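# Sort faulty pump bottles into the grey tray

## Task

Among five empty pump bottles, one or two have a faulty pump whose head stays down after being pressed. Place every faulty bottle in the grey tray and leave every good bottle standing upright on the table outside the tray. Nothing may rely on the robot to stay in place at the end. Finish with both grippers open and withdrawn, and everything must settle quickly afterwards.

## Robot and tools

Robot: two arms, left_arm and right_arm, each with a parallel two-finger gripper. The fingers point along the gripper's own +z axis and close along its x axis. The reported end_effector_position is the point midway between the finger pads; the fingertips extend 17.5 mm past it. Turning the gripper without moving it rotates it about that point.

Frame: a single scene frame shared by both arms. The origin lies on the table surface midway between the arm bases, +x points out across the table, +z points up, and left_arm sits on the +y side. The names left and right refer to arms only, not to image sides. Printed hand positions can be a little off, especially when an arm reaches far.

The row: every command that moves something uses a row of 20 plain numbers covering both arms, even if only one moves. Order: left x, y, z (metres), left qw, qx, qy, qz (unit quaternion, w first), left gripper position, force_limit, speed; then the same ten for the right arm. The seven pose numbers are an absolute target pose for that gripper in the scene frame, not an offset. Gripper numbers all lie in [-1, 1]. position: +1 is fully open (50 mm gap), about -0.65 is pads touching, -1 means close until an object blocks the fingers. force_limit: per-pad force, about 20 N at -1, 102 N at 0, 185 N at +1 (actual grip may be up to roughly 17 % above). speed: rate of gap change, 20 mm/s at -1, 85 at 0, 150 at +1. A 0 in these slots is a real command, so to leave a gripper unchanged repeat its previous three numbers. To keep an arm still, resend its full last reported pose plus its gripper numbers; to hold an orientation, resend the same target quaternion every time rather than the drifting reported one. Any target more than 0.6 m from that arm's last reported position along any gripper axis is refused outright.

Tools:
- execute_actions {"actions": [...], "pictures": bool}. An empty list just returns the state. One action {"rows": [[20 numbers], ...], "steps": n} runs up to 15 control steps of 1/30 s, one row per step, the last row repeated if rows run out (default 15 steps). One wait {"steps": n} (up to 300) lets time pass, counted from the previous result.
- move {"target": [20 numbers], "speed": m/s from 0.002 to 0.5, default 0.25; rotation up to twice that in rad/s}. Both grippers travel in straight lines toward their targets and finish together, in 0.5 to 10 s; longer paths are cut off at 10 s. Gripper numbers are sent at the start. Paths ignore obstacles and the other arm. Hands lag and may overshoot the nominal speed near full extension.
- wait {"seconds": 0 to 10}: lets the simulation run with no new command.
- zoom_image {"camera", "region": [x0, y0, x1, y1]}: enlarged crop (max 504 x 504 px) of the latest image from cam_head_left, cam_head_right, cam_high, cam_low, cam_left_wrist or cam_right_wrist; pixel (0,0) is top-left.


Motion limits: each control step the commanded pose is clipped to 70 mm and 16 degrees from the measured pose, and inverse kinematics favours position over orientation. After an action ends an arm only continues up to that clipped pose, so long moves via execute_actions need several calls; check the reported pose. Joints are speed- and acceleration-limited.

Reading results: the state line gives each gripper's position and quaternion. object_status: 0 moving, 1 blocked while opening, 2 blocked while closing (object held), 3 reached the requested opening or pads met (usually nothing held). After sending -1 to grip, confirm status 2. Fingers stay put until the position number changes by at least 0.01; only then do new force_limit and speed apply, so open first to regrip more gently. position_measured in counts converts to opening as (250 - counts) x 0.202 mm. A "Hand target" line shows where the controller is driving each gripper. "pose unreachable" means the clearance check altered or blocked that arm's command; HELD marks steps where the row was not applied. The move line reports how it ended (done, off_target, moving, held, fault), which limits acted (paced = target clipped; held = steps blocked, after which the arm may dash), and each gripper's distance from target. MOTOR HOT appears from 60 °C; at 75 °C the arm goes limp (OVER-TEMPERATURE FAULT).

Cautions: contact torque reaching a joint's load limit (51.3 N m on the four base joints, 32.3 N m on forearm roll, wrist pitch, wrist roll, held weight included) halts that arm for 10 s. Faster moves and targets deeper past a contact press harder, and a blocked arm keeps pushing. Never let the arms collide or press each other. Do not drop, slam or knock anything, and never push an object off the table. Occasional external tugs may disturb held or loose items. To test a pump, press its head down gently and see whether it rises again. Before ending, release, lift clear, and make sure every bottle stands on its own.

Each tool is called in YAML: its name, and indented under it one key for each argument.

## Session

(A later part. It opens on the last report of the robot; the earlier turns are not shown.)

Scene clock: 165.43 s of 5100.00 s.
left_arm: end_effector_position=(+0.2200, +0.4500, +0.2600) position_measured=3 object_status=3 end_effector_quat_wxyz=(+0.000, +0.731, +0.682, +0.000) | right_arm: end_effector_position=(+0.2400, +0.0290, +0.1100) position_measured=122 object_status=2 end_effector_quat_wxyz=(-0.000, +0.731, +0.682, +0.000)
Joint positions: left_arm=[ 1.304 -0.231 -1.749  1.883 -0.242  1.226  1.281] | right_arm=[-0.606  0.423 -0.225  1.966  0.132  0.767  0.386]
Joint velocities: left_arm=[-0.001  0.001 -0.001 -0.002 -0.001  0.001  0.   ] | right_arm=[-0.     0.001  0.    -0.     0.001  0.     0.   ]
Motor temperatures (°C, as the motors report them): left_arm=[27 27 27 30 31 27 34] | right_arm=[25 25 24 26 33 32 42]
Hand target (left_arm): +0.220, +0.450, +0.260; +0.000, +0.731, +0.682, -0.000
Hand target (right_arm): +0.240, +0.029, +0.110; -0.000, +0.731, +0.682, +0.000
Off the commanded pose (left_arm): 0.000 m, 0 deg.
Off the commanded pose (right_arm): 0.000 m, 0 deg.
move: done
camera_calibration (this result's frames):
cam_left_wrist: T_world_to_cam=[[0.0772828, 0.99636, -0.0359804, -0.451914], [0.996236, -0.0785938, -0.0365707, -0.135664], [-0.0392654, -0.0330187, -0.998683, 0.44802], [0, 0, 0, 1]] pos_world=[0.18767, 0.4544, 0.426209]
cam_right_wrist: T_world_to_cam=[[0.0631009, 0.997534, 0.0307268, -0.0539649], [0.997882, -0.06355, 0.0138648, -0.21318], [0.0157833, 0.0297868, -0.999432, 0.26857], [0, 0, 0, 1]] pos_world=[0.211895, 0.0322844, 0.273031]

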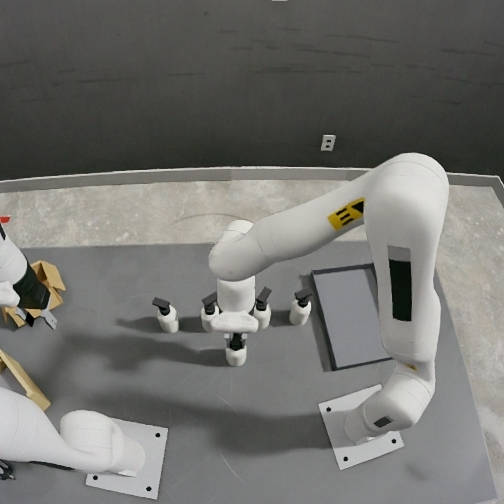

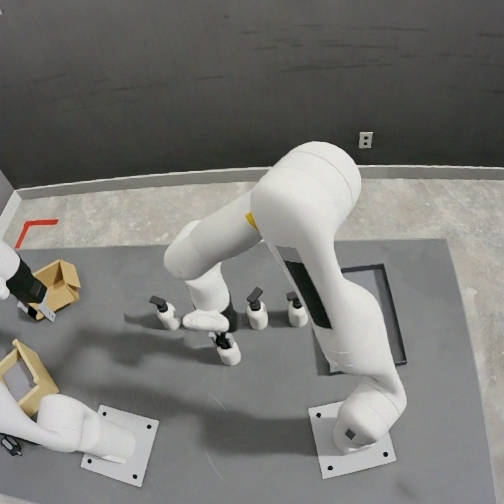

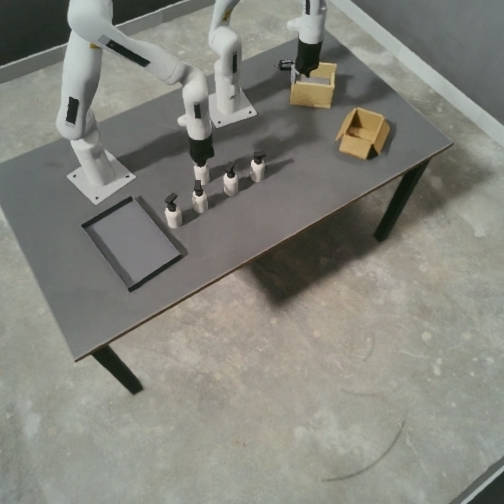

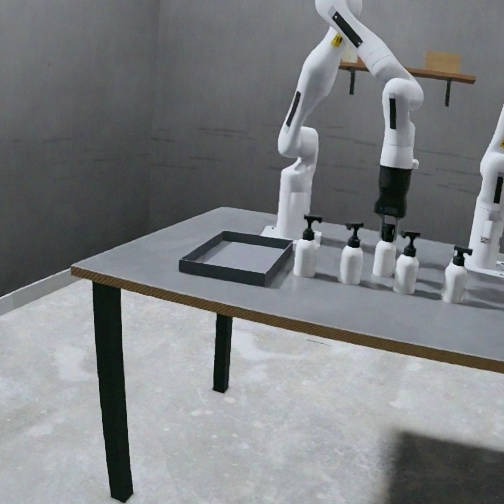

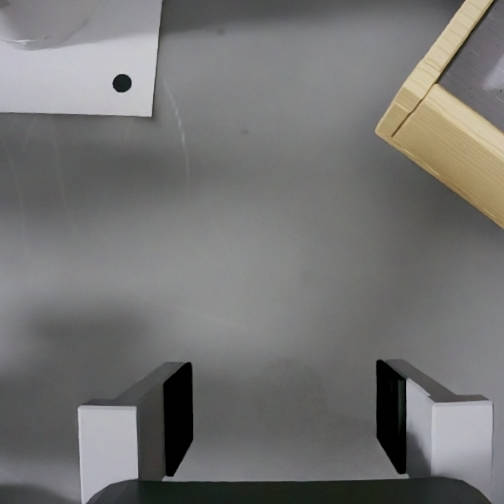

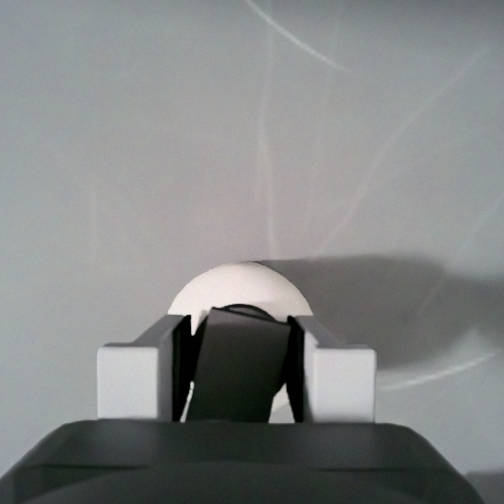

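move:
  target: [0.22,0.45,0.26,0,0.731,0.682,0,1,0,1,0.235,0.02,0.22,0,0.731,0.682,0,-1,-0.5,1]
  speed: 0.2

move:
  target: [0.22,0.45,0.26,0,0.731,0.682,0,1,0,1,0.26,-0.325,0.22,0,0.731,0.682,0,-1,-0.5,1]

move:
  target: [0.22,0.45,0.26,0,0.731,0.682,0,1,0,1,0.265,-0.325,0.135,0,0.731,0.682,0,-1,-0.5,1]
  speed: 0.12

Scene clock: 175.27 s of 5100.00 s.
left_arm: end_effector_position=(+0.2200, +0.4500, +0.2600) position_measured=3 object_status=3 end_effector_quat_wxyz=(+0.000, +0.731, +0.682, +0.000) | right_arm: end_effector_position=(+0.2348, +0.0196, +0.2200) position_measured=122 object_status=2 end_effector_quat_wxyz=(+0.000, +0.731, +0.682, -0.000)
Joint positions: left_arm=[ 1.304 -0.231 -1.749  1.883 -0.242  1.226  1.281] | right_arm=[-0.575  0.236 -0.244  1.812  0.063  1.102  0.452]
Joint velocities: left_arm=[ 0.001 -0.001 -0.    -0.001 -0.001 -0.    -0.001] | right_arm=[ 0.001 -0.004  0.    -0.001  0.     0.002  0.001]
Motor temperatures (°C, as the motors report them): left_arm=[27 27 27 30 31 27 34] | right_arm=[25 25 24 26 33 32 42]
Hand target (left_arm): +0.220, +0.450, +0.260; +0.000, +0.731, +0.682, -0.000
Hand target (right_arm): +0.235, +0.020, +0.220; +0.000, +0.731, +0.682, +0.000
Off the commanded pose (left_arm): 0.000 m, 0 deg.
Off the commanded pose (right_arm): 0.000 m, 0 deg.
After step 100, 5.47 s passed at rest.
move: done
camera_calibration (this result's frames):
cam_left_wrist: T_world_to_cam=[[0.077283, 0.99636, -0.0359806, -0.451914], [0.996236, -0.078594, -0.0365706, -0.135664], [-0.0392653, -0.0330188, -0.998683, 0.44802], [0, 0, 0, 1]] pos_world=[0.18767, 0.4544, 0.426209]
cam_right_wrist: T_world_to_cam=[[0.0635298, 0.997519, 0.0303161, -0.0476096], [0.997857, -0.0639699, 0.0137753, -0.210021], [0.0156804, 0.029376, -0.999445, 0.37893], [0, 0, 0, 1]] pos_world=[0.206654, 0.022925, 0.383056]

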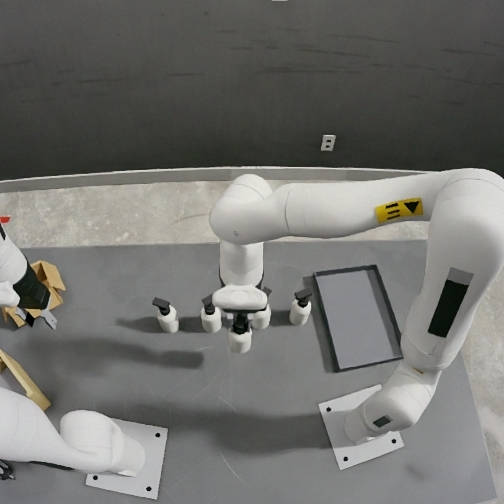

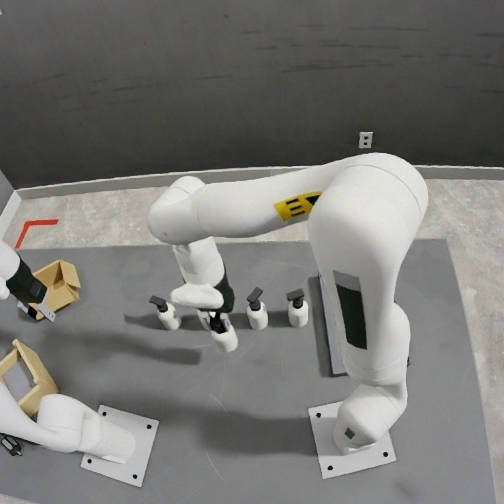

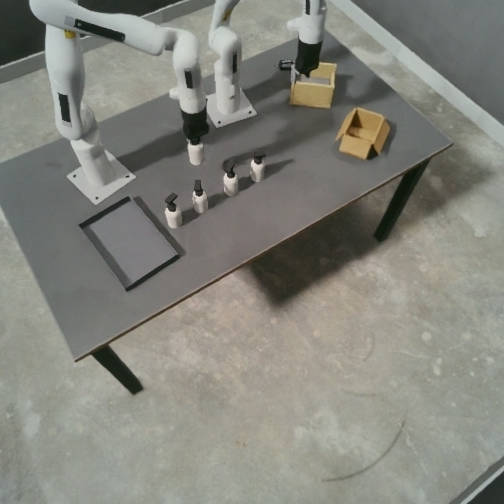

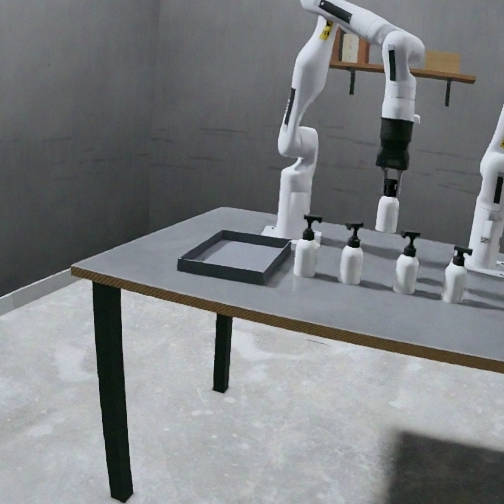

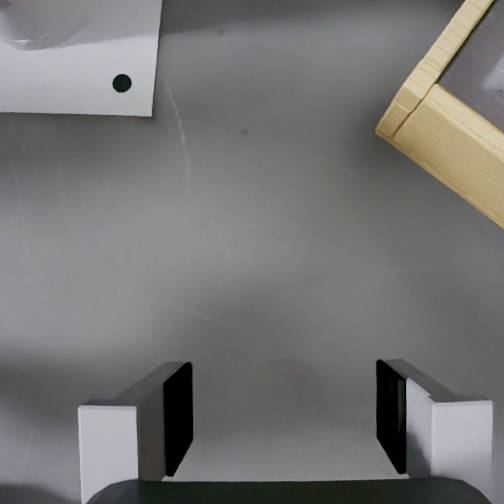

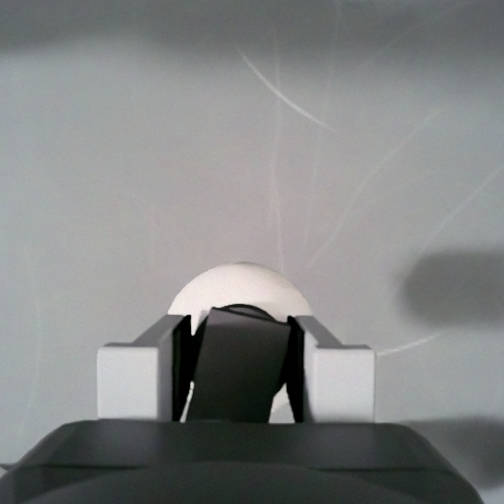

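Scene clock: 177.17 s of 5100.00 s.
left_arm: end_effector_position=(+0.2200, +0.4500, +0.2600) position_measured=3 object_status=3 end_effector_quat_wxyz=(+0.000, +0.731, +0.682, +0.000) | right_arm: end_effector_position=(+0.2607, -0.3263, +0.2198) position_measured=122 object_status=2 end_effector_quat_wxyz=(+0.002, +0.731, +0.682, -0.001)
Joint positions: left_arm=[ 1.304 -0.231 -1.749  1.883 -0.242  1.226  1.281] | right_arm=[ 0.006 -0.049  0.278  2.13   0.02   1.058  1.568]
Joint velocities: left_arm=[-0.002 -0.     0.001 -0.     0.     0.001 -0.   ] | right_arm=[ 0.004  0.004  0.007 -0.001 -0.004  0.002  0.006]
Motor temperatures (°C, as the motors report them): left_arm=[27 27 27 30 31 27 34] | right_arm=[25 25 24 26 33 32 42]
Hand target (left_arm): +0.220, +0.450, +0.260; +0.000, +0.731, +0.682, -0.000
Hand target (right_arm): +0.261, -0.327, +0.220; +0.001, +0.731, +0.682, -0.001
Off the commanded pose (left_arm): 0.000 m, 0 deg.
Off the commanded pose (right_arm): 0.002 m, 0 deg.
move: done
camera_calibration (this result's frames):
cam_left_wrist: T_world_to_cam=[[0.0772828, 0.99636, -0.0359804, -0.451914], [0.996236, -0.0785938, -0.0365706, -0.135664], [-0.0392653, -0.0330187, -0.998683, 0.44802], [0, 0, 0, 1]] pos_world=[0.18767, 0.4544, 0.426209]
cam_right_wrist: T_world_to_cam=[[0.0622088, 0.997709, 0.0265931, 0.29704], [0.997933, -0.0626084, 0.0144668, -0.257797], [0.0160986, 0.0256382, -0.999542, 0.387179], [0, 0, 0, 1]] pos_world=[0.232553, -0.322426, 0.382832]

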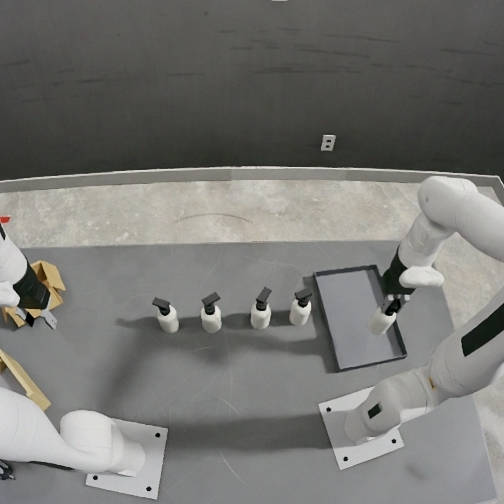

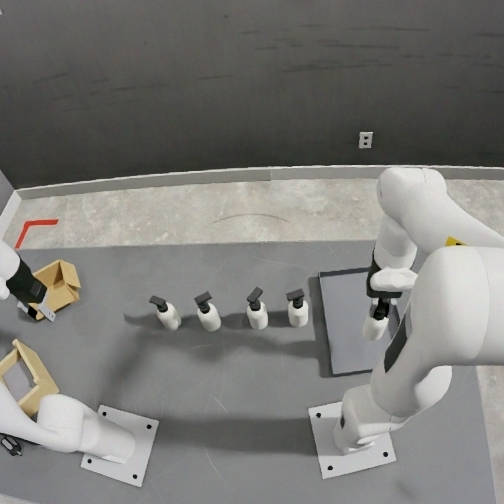

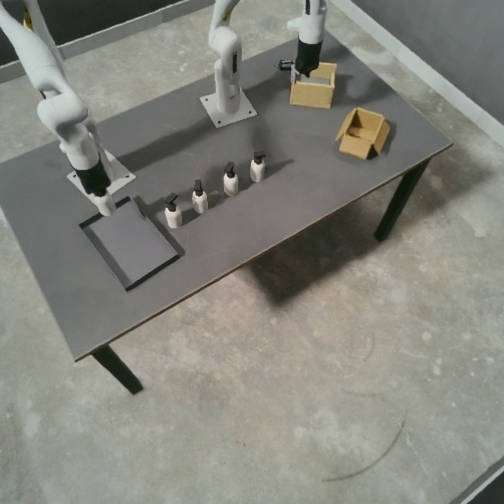

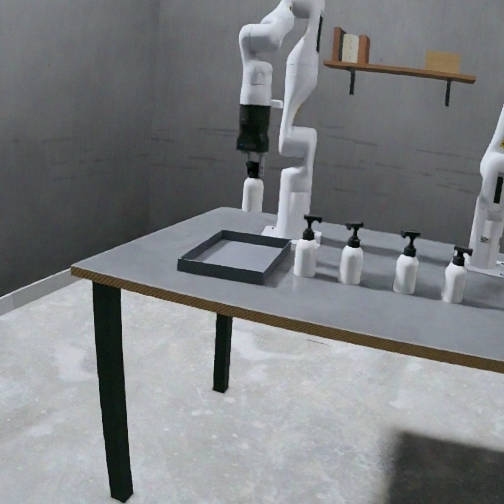

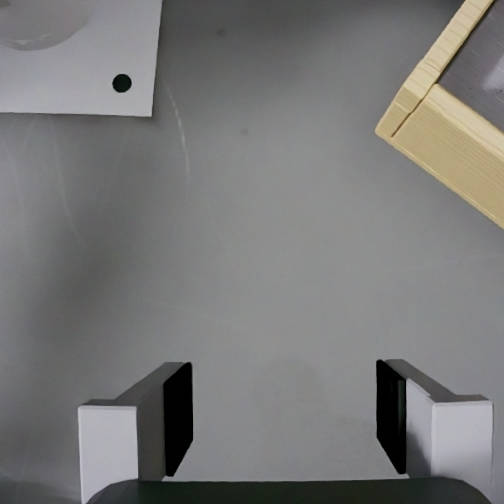

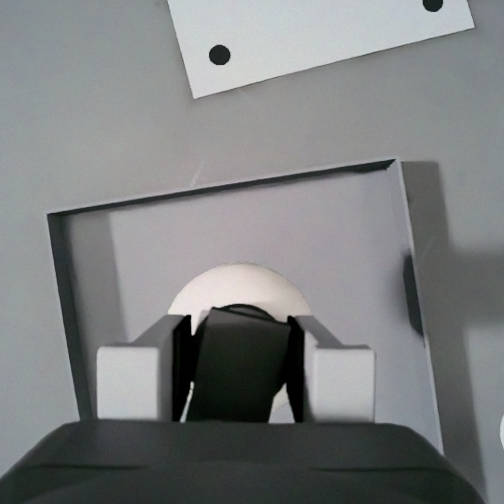

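Scene clock: 178.30 s of 5100.00 s.
left_arm: end_effector_position=(+0.2200, +0.4500, +0.2600) position_measured=3 object_status=3 end_effector_quat_wxyz=(+0.000, +0.731, +0.682, +0.000) | right_arm: end_effector_position=(+0.2655, -0.3248, +0.1351) position_measured=122 object_status=2 end_effector_quat_wxyz=(+0.000, +0.731, +0.683, +0.000)
Joint positions: left_arm=[ 1.304 -0.231 -1.749  1.883 -0.242  1.226  1.281] | right_arm=[ 0.033  0.131  0.291  2.298 -0.057  0.719  1.659]
Joint velocities: left_arm=[-0. -0.  0.  0. -0. -0. -0.] | right_arm=[ 0.002  0.008  0.001  0.002 -0.003 -0.003  0.003]
Motor temperatures (°C, as the motors report them): left_arm=[27 27 27 30 31 27 34] | right_arm=[25 25 24 26 33 32 42]
Hand target (left_arm): +0.220, +0.450, +0.260; +0.000, +0.731, +0.682, -0.000
Hand target (right_arm): +0.265, -0.325, +0.135; -0.000, +0.731, +0.682, -0.000
Off the commanded pose (left_arm): 0.000 m, 0 deg.
Off the commanded pose (right_arm): 0.001 m, 0 deg.
move: done
camera_calibration (this result's frames):
cam_left_wrist: T_world_to_cam=[[0.077283, 0.99636, -0.0359805, -0.451914], [0.996236, -0.078594, -0.0365707, -0.135664], [-0.0392655, -0.0330188, -0.998683, 0.44802], [0, 0, 0, 1]] pos_world=[0.18767, 0.4544, 0.426209]
cam_right_wrist: T_world_to_cam=[[0.0621734, 0.99759, 0.0308071, 0.296919], [0.997931, -0.0626425, 0.0145045, -0.261235], [0.0163994, 0.0298416, -0.99942, 0.303581], [0, 0, 0, 1]] pos_world=[0.237255, -0.321628, 0.298047]

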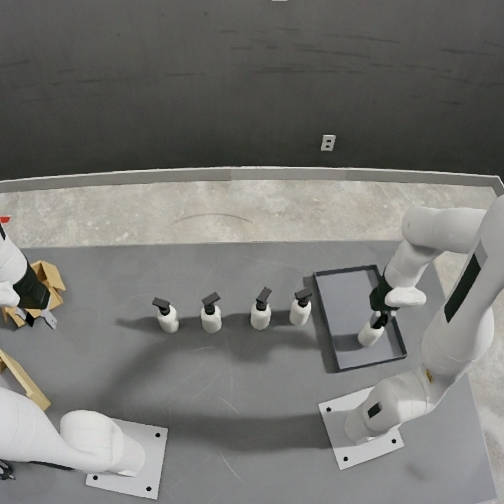

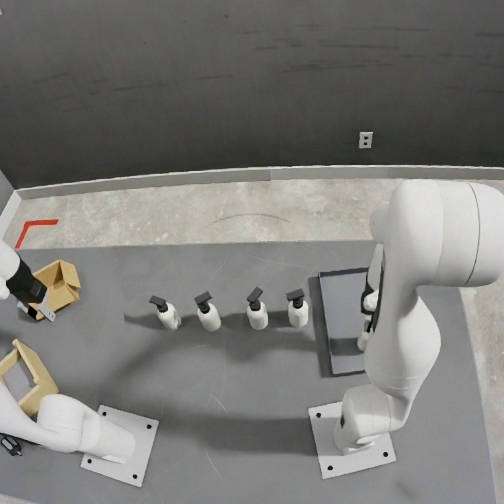

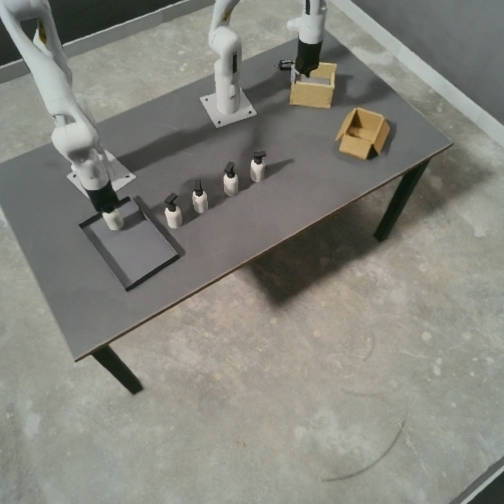

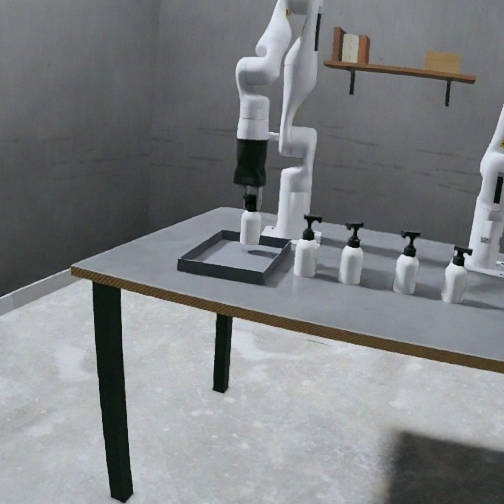

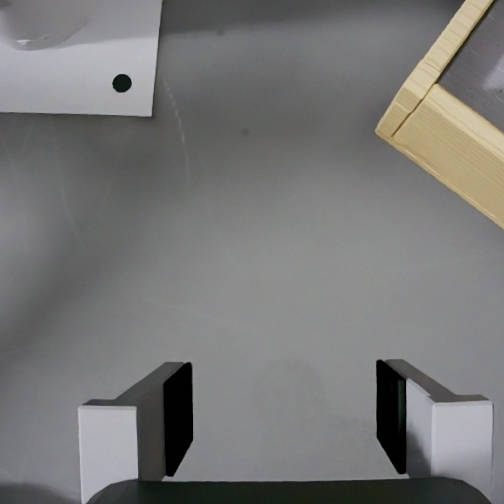

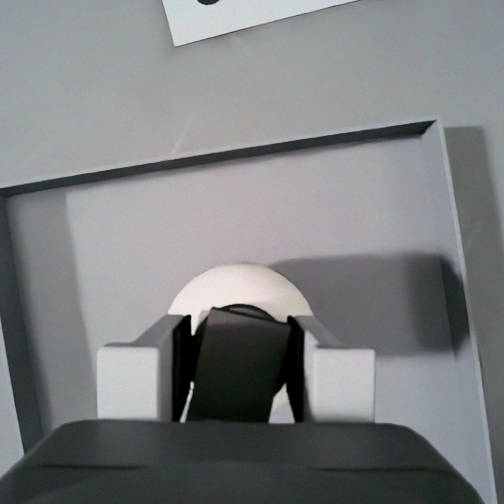

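move:
  target: [0.30,0.26,0.24,0,0.233,0.972,0,1,0,1,0.265,-0.325,0.116,0,0.731,0.682,0,-1,-0.5,1]
  speed: 0.03

move:
  target: [0.331,0.211,0.20,0,0.233,0.972,0,1,0,1,0.265,-0.325,0.116,0,0.731,0.682,0,1,0,1]

move:
  target: [0.331,0.211,0.20,0,0.233,0.972,0,1,0,1,0.265,-0.325,0.24,0,0.731,0.682,0,1,0,1]

Scene clock: 194.27 s of 5100.00 s.
left_arm: end_effector_position=(+0.2608, +0.3531, +0.2498) position_measured=3 object_status=3 end_effector_quat_wxyz=(+0.000, +0.497, +0.868, +0.000) | right_arm: end_effector_position=(+0.2652, -0.3249, +0.1252) position_measured=122 object_status=2 end_effector_quat_wxyz=(-0.000, +0.731, +0.682, +0.000)
Joint positions: left_arm=[ 1.755 -0.19  -1.96   1.894 -0.191  1.18   2.109] | right_arm=[ 0.04   0.156  0.289  2.315 -0.071  0.678  1.674]
Joint velocities: left_arm=[ 0.007 -0.001  0.001  0.    -0.002  0.002  0.006] | right_arm=[ 0.    -0.001  0.001 -0.     0.    -0.     0.   ]
Motor temperatures (°C, as the motors report them): left_arm=[27 27 27 30 31 27 34] | right_arm=[25 25 24 26 33 32 42]
Hand target (left_arm): +0.261, +0.353, +0.250; +0.000, +0.497, +0.868, +0.000
Hand target (right_arm): +0.265, -0.325, +0.125; -0.000, +0.731, +0.682, -0.000
Off the commanded pose (left_arm): 0.101 m, 33 deg.
Off the commanded pose (right_arm): 0.009 m, 0 deg.
After step 90, 2.77 s passed at rest.
move: off_target (left_arm, right_arm; path cut at 10 s)
camera_calibration (this result's frames):
cam_left_wrist: T_world_to_cam=[[-0.49843, 0.866182, -0.036004, -0.162759], [0.866835, 0.49733, -0.0355121, -0.354169], [-0.0128541, -0.0489098, -0.99872, 0.434987], [0, 0, 0, 1]] pos_world=[0.231473, 0.338393, 0.415993]
cam_right_wrist: T_world_to_cam=[[0.0626881, 0.997562, 0.0306636, 0.297217], [0.99791, -0.0631343, 0.0138037, -0.260901], [0.015706, 0.0297342, -0.999434, 0.293852], [0, 0, 0, 1]] pos_world=[0.237109, -0.321701, 0.288174]

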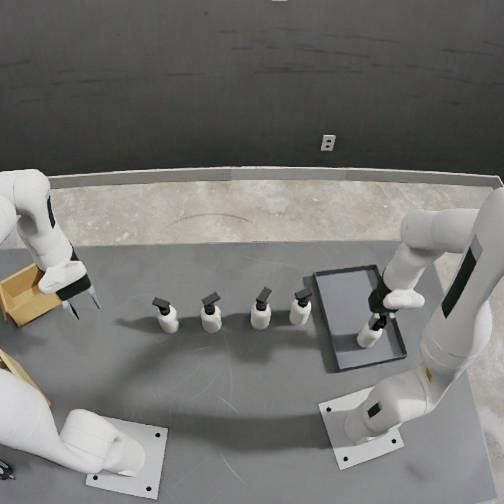

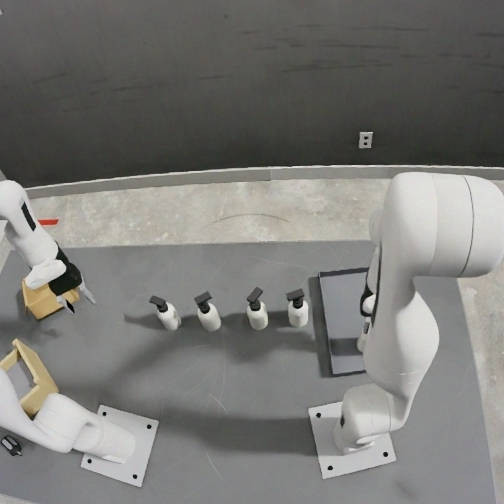

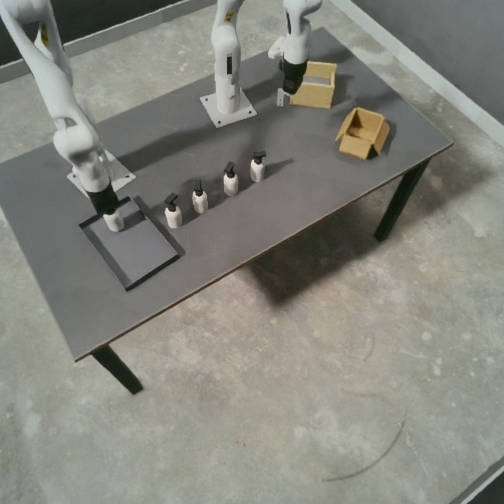

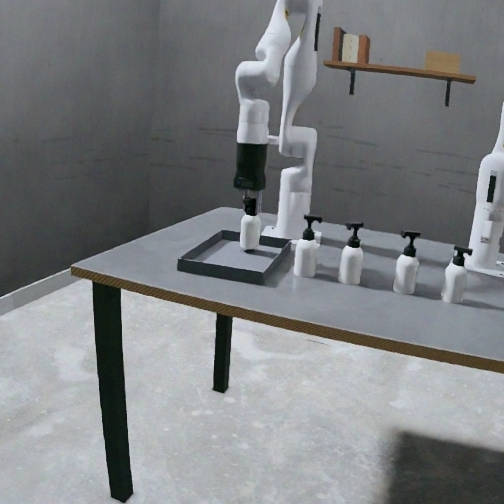

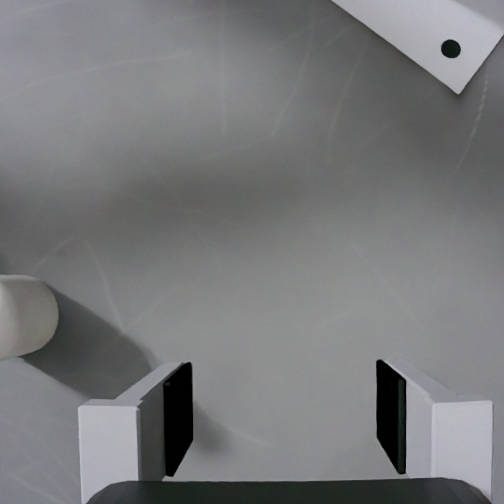

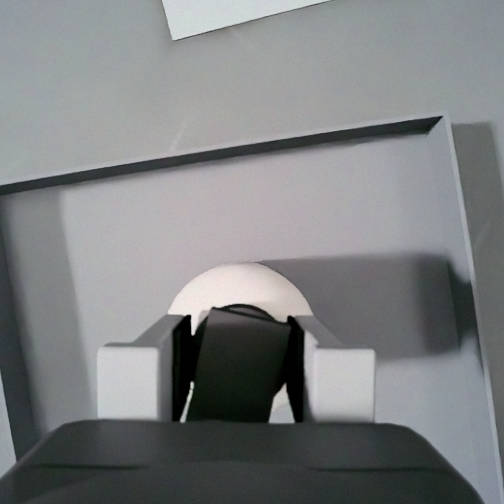

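Scene clock: 196.03 s of 5100.00 s.
left_arm: end_effector_position=(+0.3311, +0.2117, +0.2003) position_measured=3 object_status=3 end_effector_quat_wxyz=(+0.001, +0.233, +0.972, +0.000) | right_arm: end_effector_position=(+0.2650, -0.3250, +0.1160) position_measured=3 object_status=3 end_effector_quat_wxyz=(-0.000, +0.731, +0.682, +0.000)
Joint positions: left_arm=[ 2.471 -0.396 -2.195  1.842 -0.362  1.087  3.229] | right_arm=[ 0.047  0.181  0.285  2.331 -0.085  0.638  1.689]
Joint velocities: left_arm=[ 0.007 -0.004  0.002 -0.001 -0.002  0.002  0.002] | right_arm=[ 0.    -0.001  0.    -0.    -0.001  0.    -0.001]
Motor temperatures (°C, as the motors report them): left_arm=[27 27 27 30 31 27 34] | right_arm=[25 25 24 26 33 32 42]
Hand target (left_arm): +0.331, +0.211, +0.200; +0.001, +0.233, +0.972, +0.000
Hand target (right_arm): +0.265, -0.325, +0.116; -0.000, +0.731, +0.682, +0.000
Off the commanded pose (left_arm): 0.001 m, 0 deg.
Off the commanded pose (right_arm): 0.000 m, 0 deg.
move: done
camera_calibration (this result's frames):
cam_left_wrist: T_world_to_cam=[[-0.887142, 0.459977, -0.037409, 0.207927], [0.46119, 0.886588, -0.0355699, -0.294617], [0.016805, -0.0488082, -0.998667, 0.369687], [0, 0, 0, 1]] pos_world=[0.314122, 0.183606, 0.366493]
cam_right_wrist: T_world_to_cam=[[0.0630266, 0.997541, 0.0306499, 0.297457], [0.997888, -0.0634732, 0.0138217, -0.260697], [0.0157332, 0.029714, -0.999435, 0.284662], [0, 0, 0, 1]] pos_world=[0.23692, -0.321731, 0.278988]

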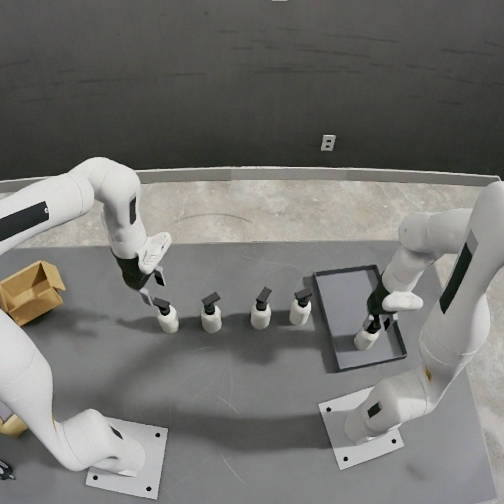

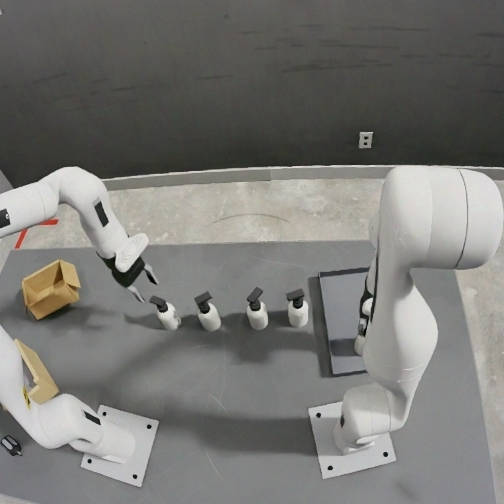

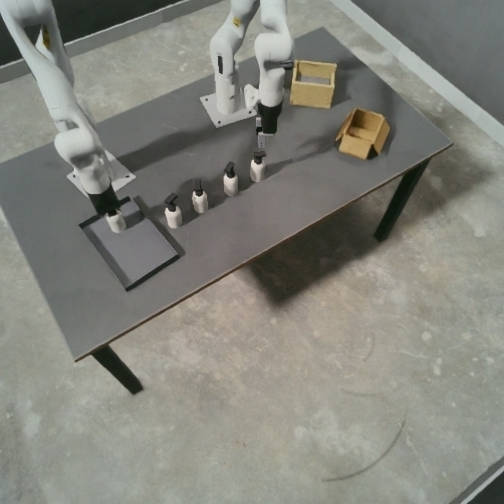

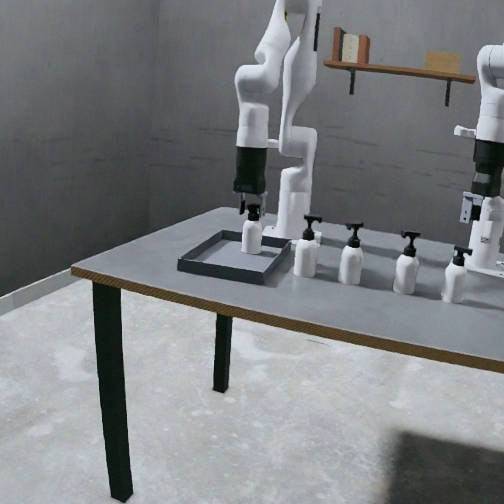

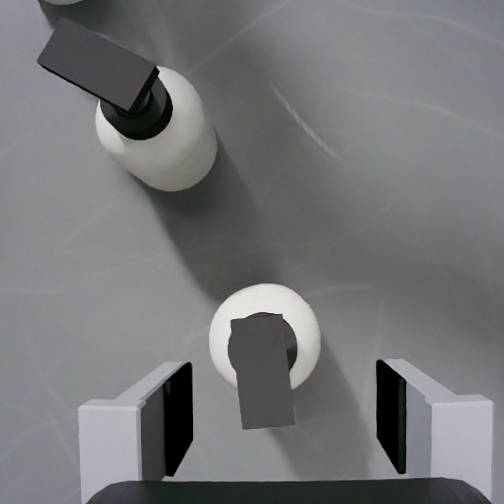

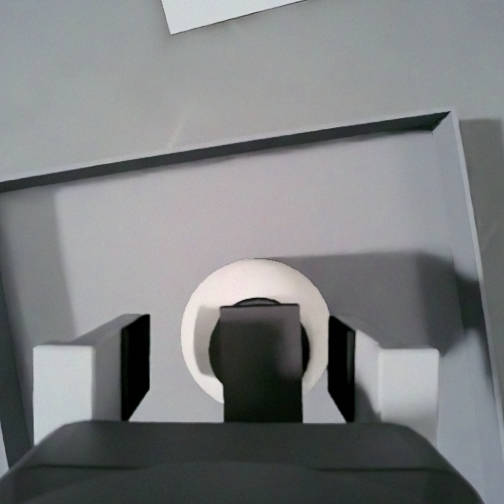

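Scene clock: 197.07 s of 5100.00 s.
left_arm: end_effector_position=(+0.3310, +0.2110, +0.2000) position_measured=3 object_status=3 end_effector_quat_wxyz=(+0.000, +0.233, +0.972, -0.000) | right_arm: end_effector_position=(+0.2644, -0.3251, +0.2401) position_measured=3 object_status=3 end_effector_quat_wxyz=(-0.000, +0.732, +0.682, -0.000)
Joint positions: left_arm=[ 2.474 -0.398 -2.195  1.84  -0.362  1.089  3.231] | right_arm=[-0.    -0.066  0.278  2.073  0.02   1.133  1.561]
Joint velocities: left_arm=[ 0.001 -0.001 -0.    -0.001  0.001 -0.001 -0.   ] | right_arm=[-0.    -0.004 -0.001 -0.003  0.     0.002 -0.001]
Motor temperatures (°C, as the motors report them): left_arm=[27 27 27 30 31 27 34] | right_arm=[25 25 24 26 33 32 42]
Hand target (left_arm): +0.331, +0.211, +0.200; +0.000, +0.233, +0.972, -0.000
Hand target (right_arm): +0.264, -0.325, +0.240; +0.000, +0.732, +0.682, -0.000
Off the commanded pose (left_arm): 0.000 m, 0 deg.
Off the commanded pose (right_arm): 0.001 m, 0 deg.
move: done
camera_calibration (this result's frames):
cam_left_wrist: T_world_to_cam=[[-0.887054, 0.460261, -0.0359941, 0.207795], [0.46142, 0.886428, -0.036572, -0.293823], [0.0150735, -0.0490498, -0.998683, 0.369965], [0, 0, 0, 1]] pos_world=[0.314325, 0.182959, 0.366212]
cam_right_wrist: T_world_to_cam=[[0.0642, 0.997472, 0.0304513, 0.293565], [0.997819, -0.0646328, 0.0134463, -0.262066], [0.0153805, 0.0295216, -0.999446, 0.408773], [0, 0, 0, 1]] pos_world=[0.23636, -0.321828, 0.403131]

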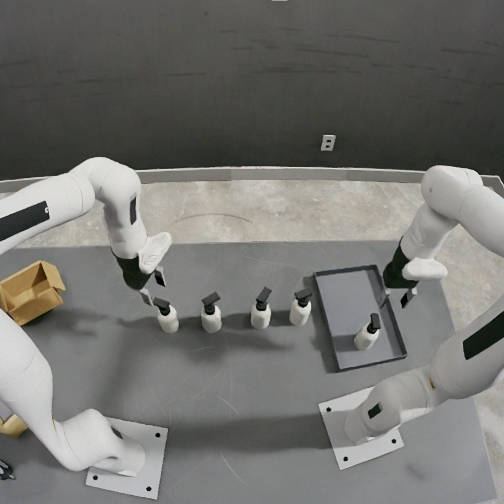

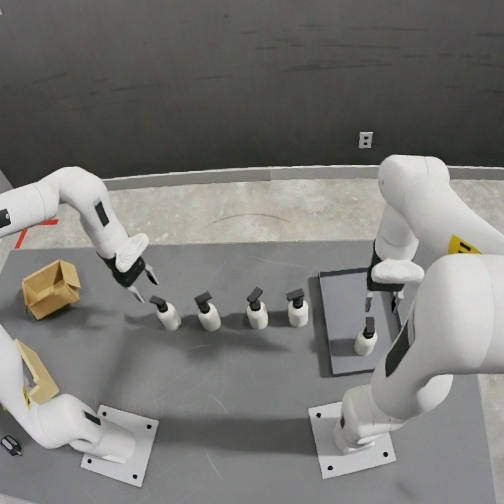

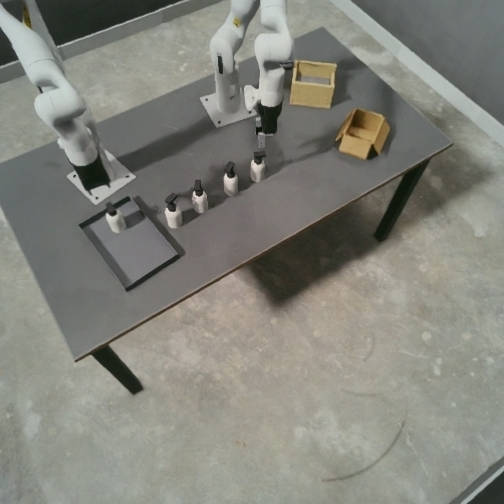

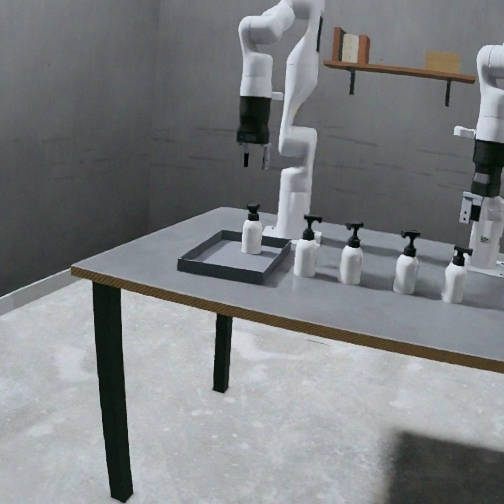

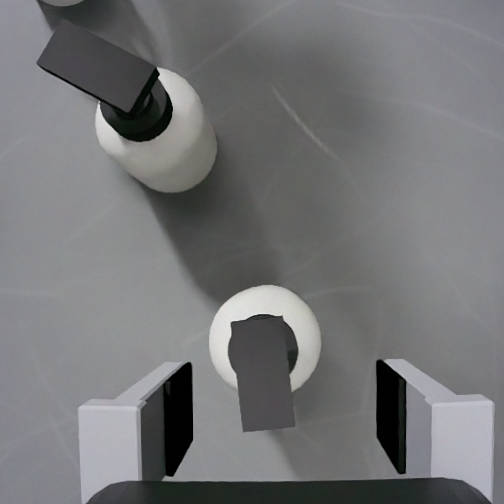

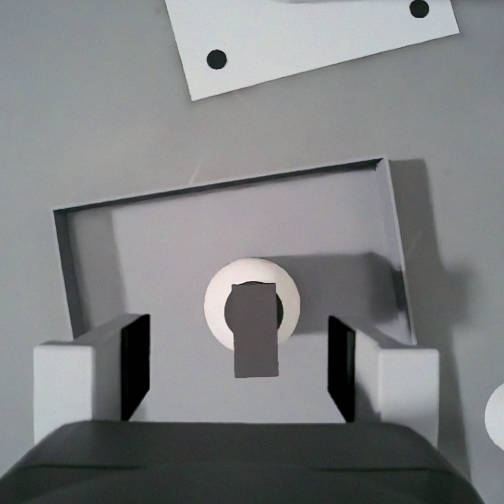

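move:
  target: [0.334,0.200,0.19,0,0.233,0.972,0,1,0,1,0.30,-0.325,0.26,0,0.731,0.682,0,1,0,1]
  speed: 0.1

Scene clock: 204.70 s of 5100.00 s.
left_arm: end_effector_position=(+0.3341, +0.2002, +0.1901) position_measured=3 object_status=3 end_effector_quat_wxyz=(+0.000, +0.233, +0.972, +0.000) | right_arm: end_effector_position=(+0.2998, -0.3249, +0.2602) position_measured=3 object_status=3 end_effector_quat_wxyz=(+0.000, +0.731, +0.682, +0.000)
Joint positions: left_arm=[ 2.522 -0.423 -2.211  1.845 -0.385  1.067  3.277] | right_arm=[ 0.     0.001  0.286  1.943 -0.     1.198  1.579]
Joint velocities: left_arm=[ 0.003 -0.002  0.001 -0.    -0.001 -0.001  0.002] | right_arm=[ 0.001  0.007  0.001 -0.004 -0.001  0.003  0.001]
Motor temperatures (°C, as the motors report them): left_arm=[27 27 27 30 31 27 34] | right_arm=[25 25 24 26 33 32 42]
Hand target (left_arm): +0.334, +0.200, +0.190; +0.000, +0.233, +0.972, -0.000
Hand target (right_arm): +0.300, -0.325, +0.260; +0.000, +0.731, +0.682, -0.000
Off the commanded pose (left_arm): 0.000 m, 0 deg.
Off the commanded pose (right_arm): 0.000 m, 0 deg.
After step 90, 3.83 s passed at rest.
move: done
camera_calibration (this result's frames):
cam_left_wrist: T_world_to_cam=[[-0.887202, 0.45996, -0.0361913, 0.215267], [0.461127, 0.886585, -0.0364415, -0.285968], [0.015325, -0.0490197, -0.99868, 0.359404], [0, 0, 0, 1]] pos_world=[0.317345, 0.172139, 0.356299]
cam_right_wrist: T_world_to_cam=[[0.0630866, 0.997538, 0.0306324, 0.290775], [0.997874, -0.0635515, 0.0144474, -0.297604], [0.0163586, 0.0296558, -0.999426, 0.428058], [0, 0, 0, 1]] pos_world=[0.271625, -0.321666, 0.423205]

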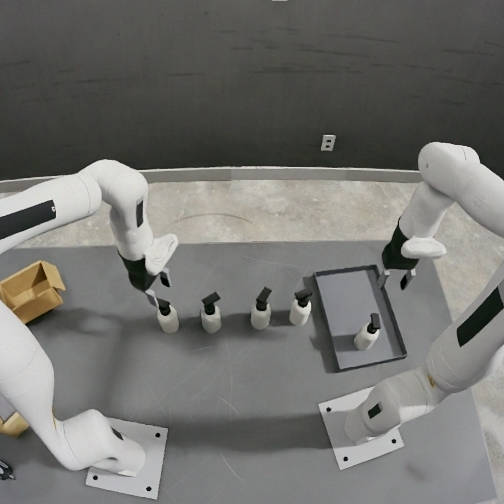

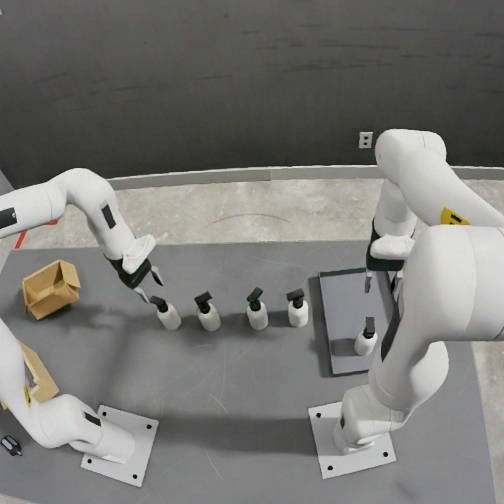

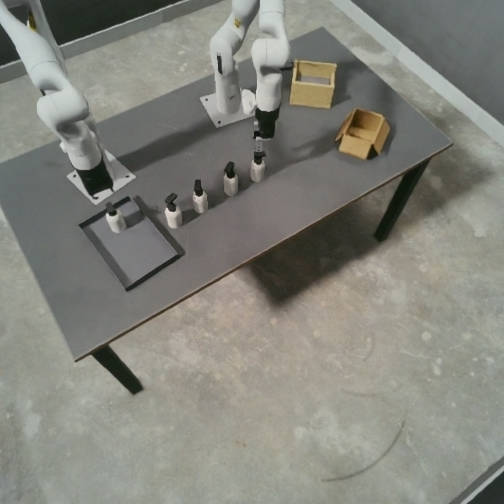

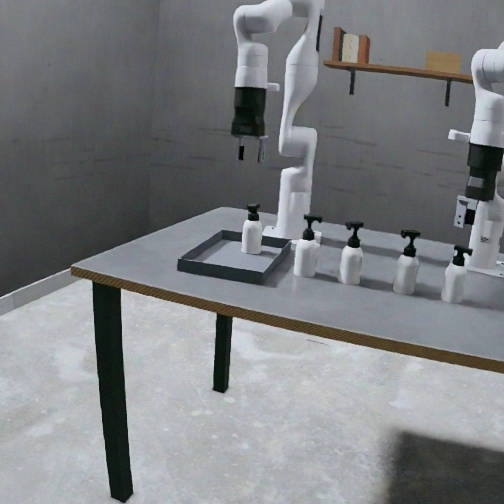

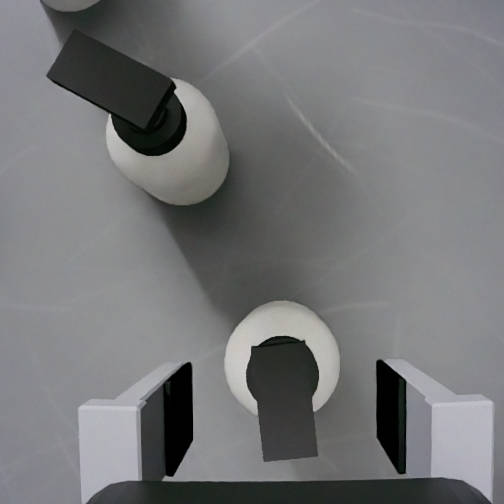

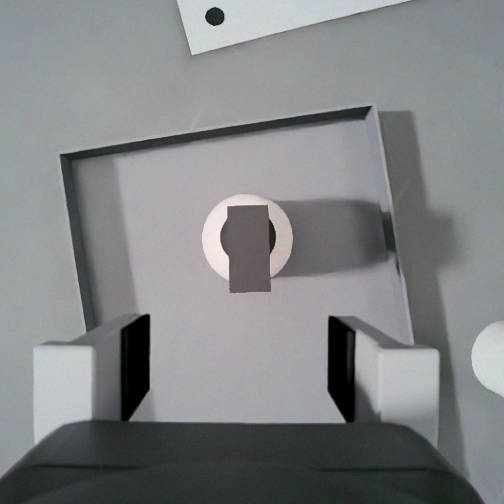

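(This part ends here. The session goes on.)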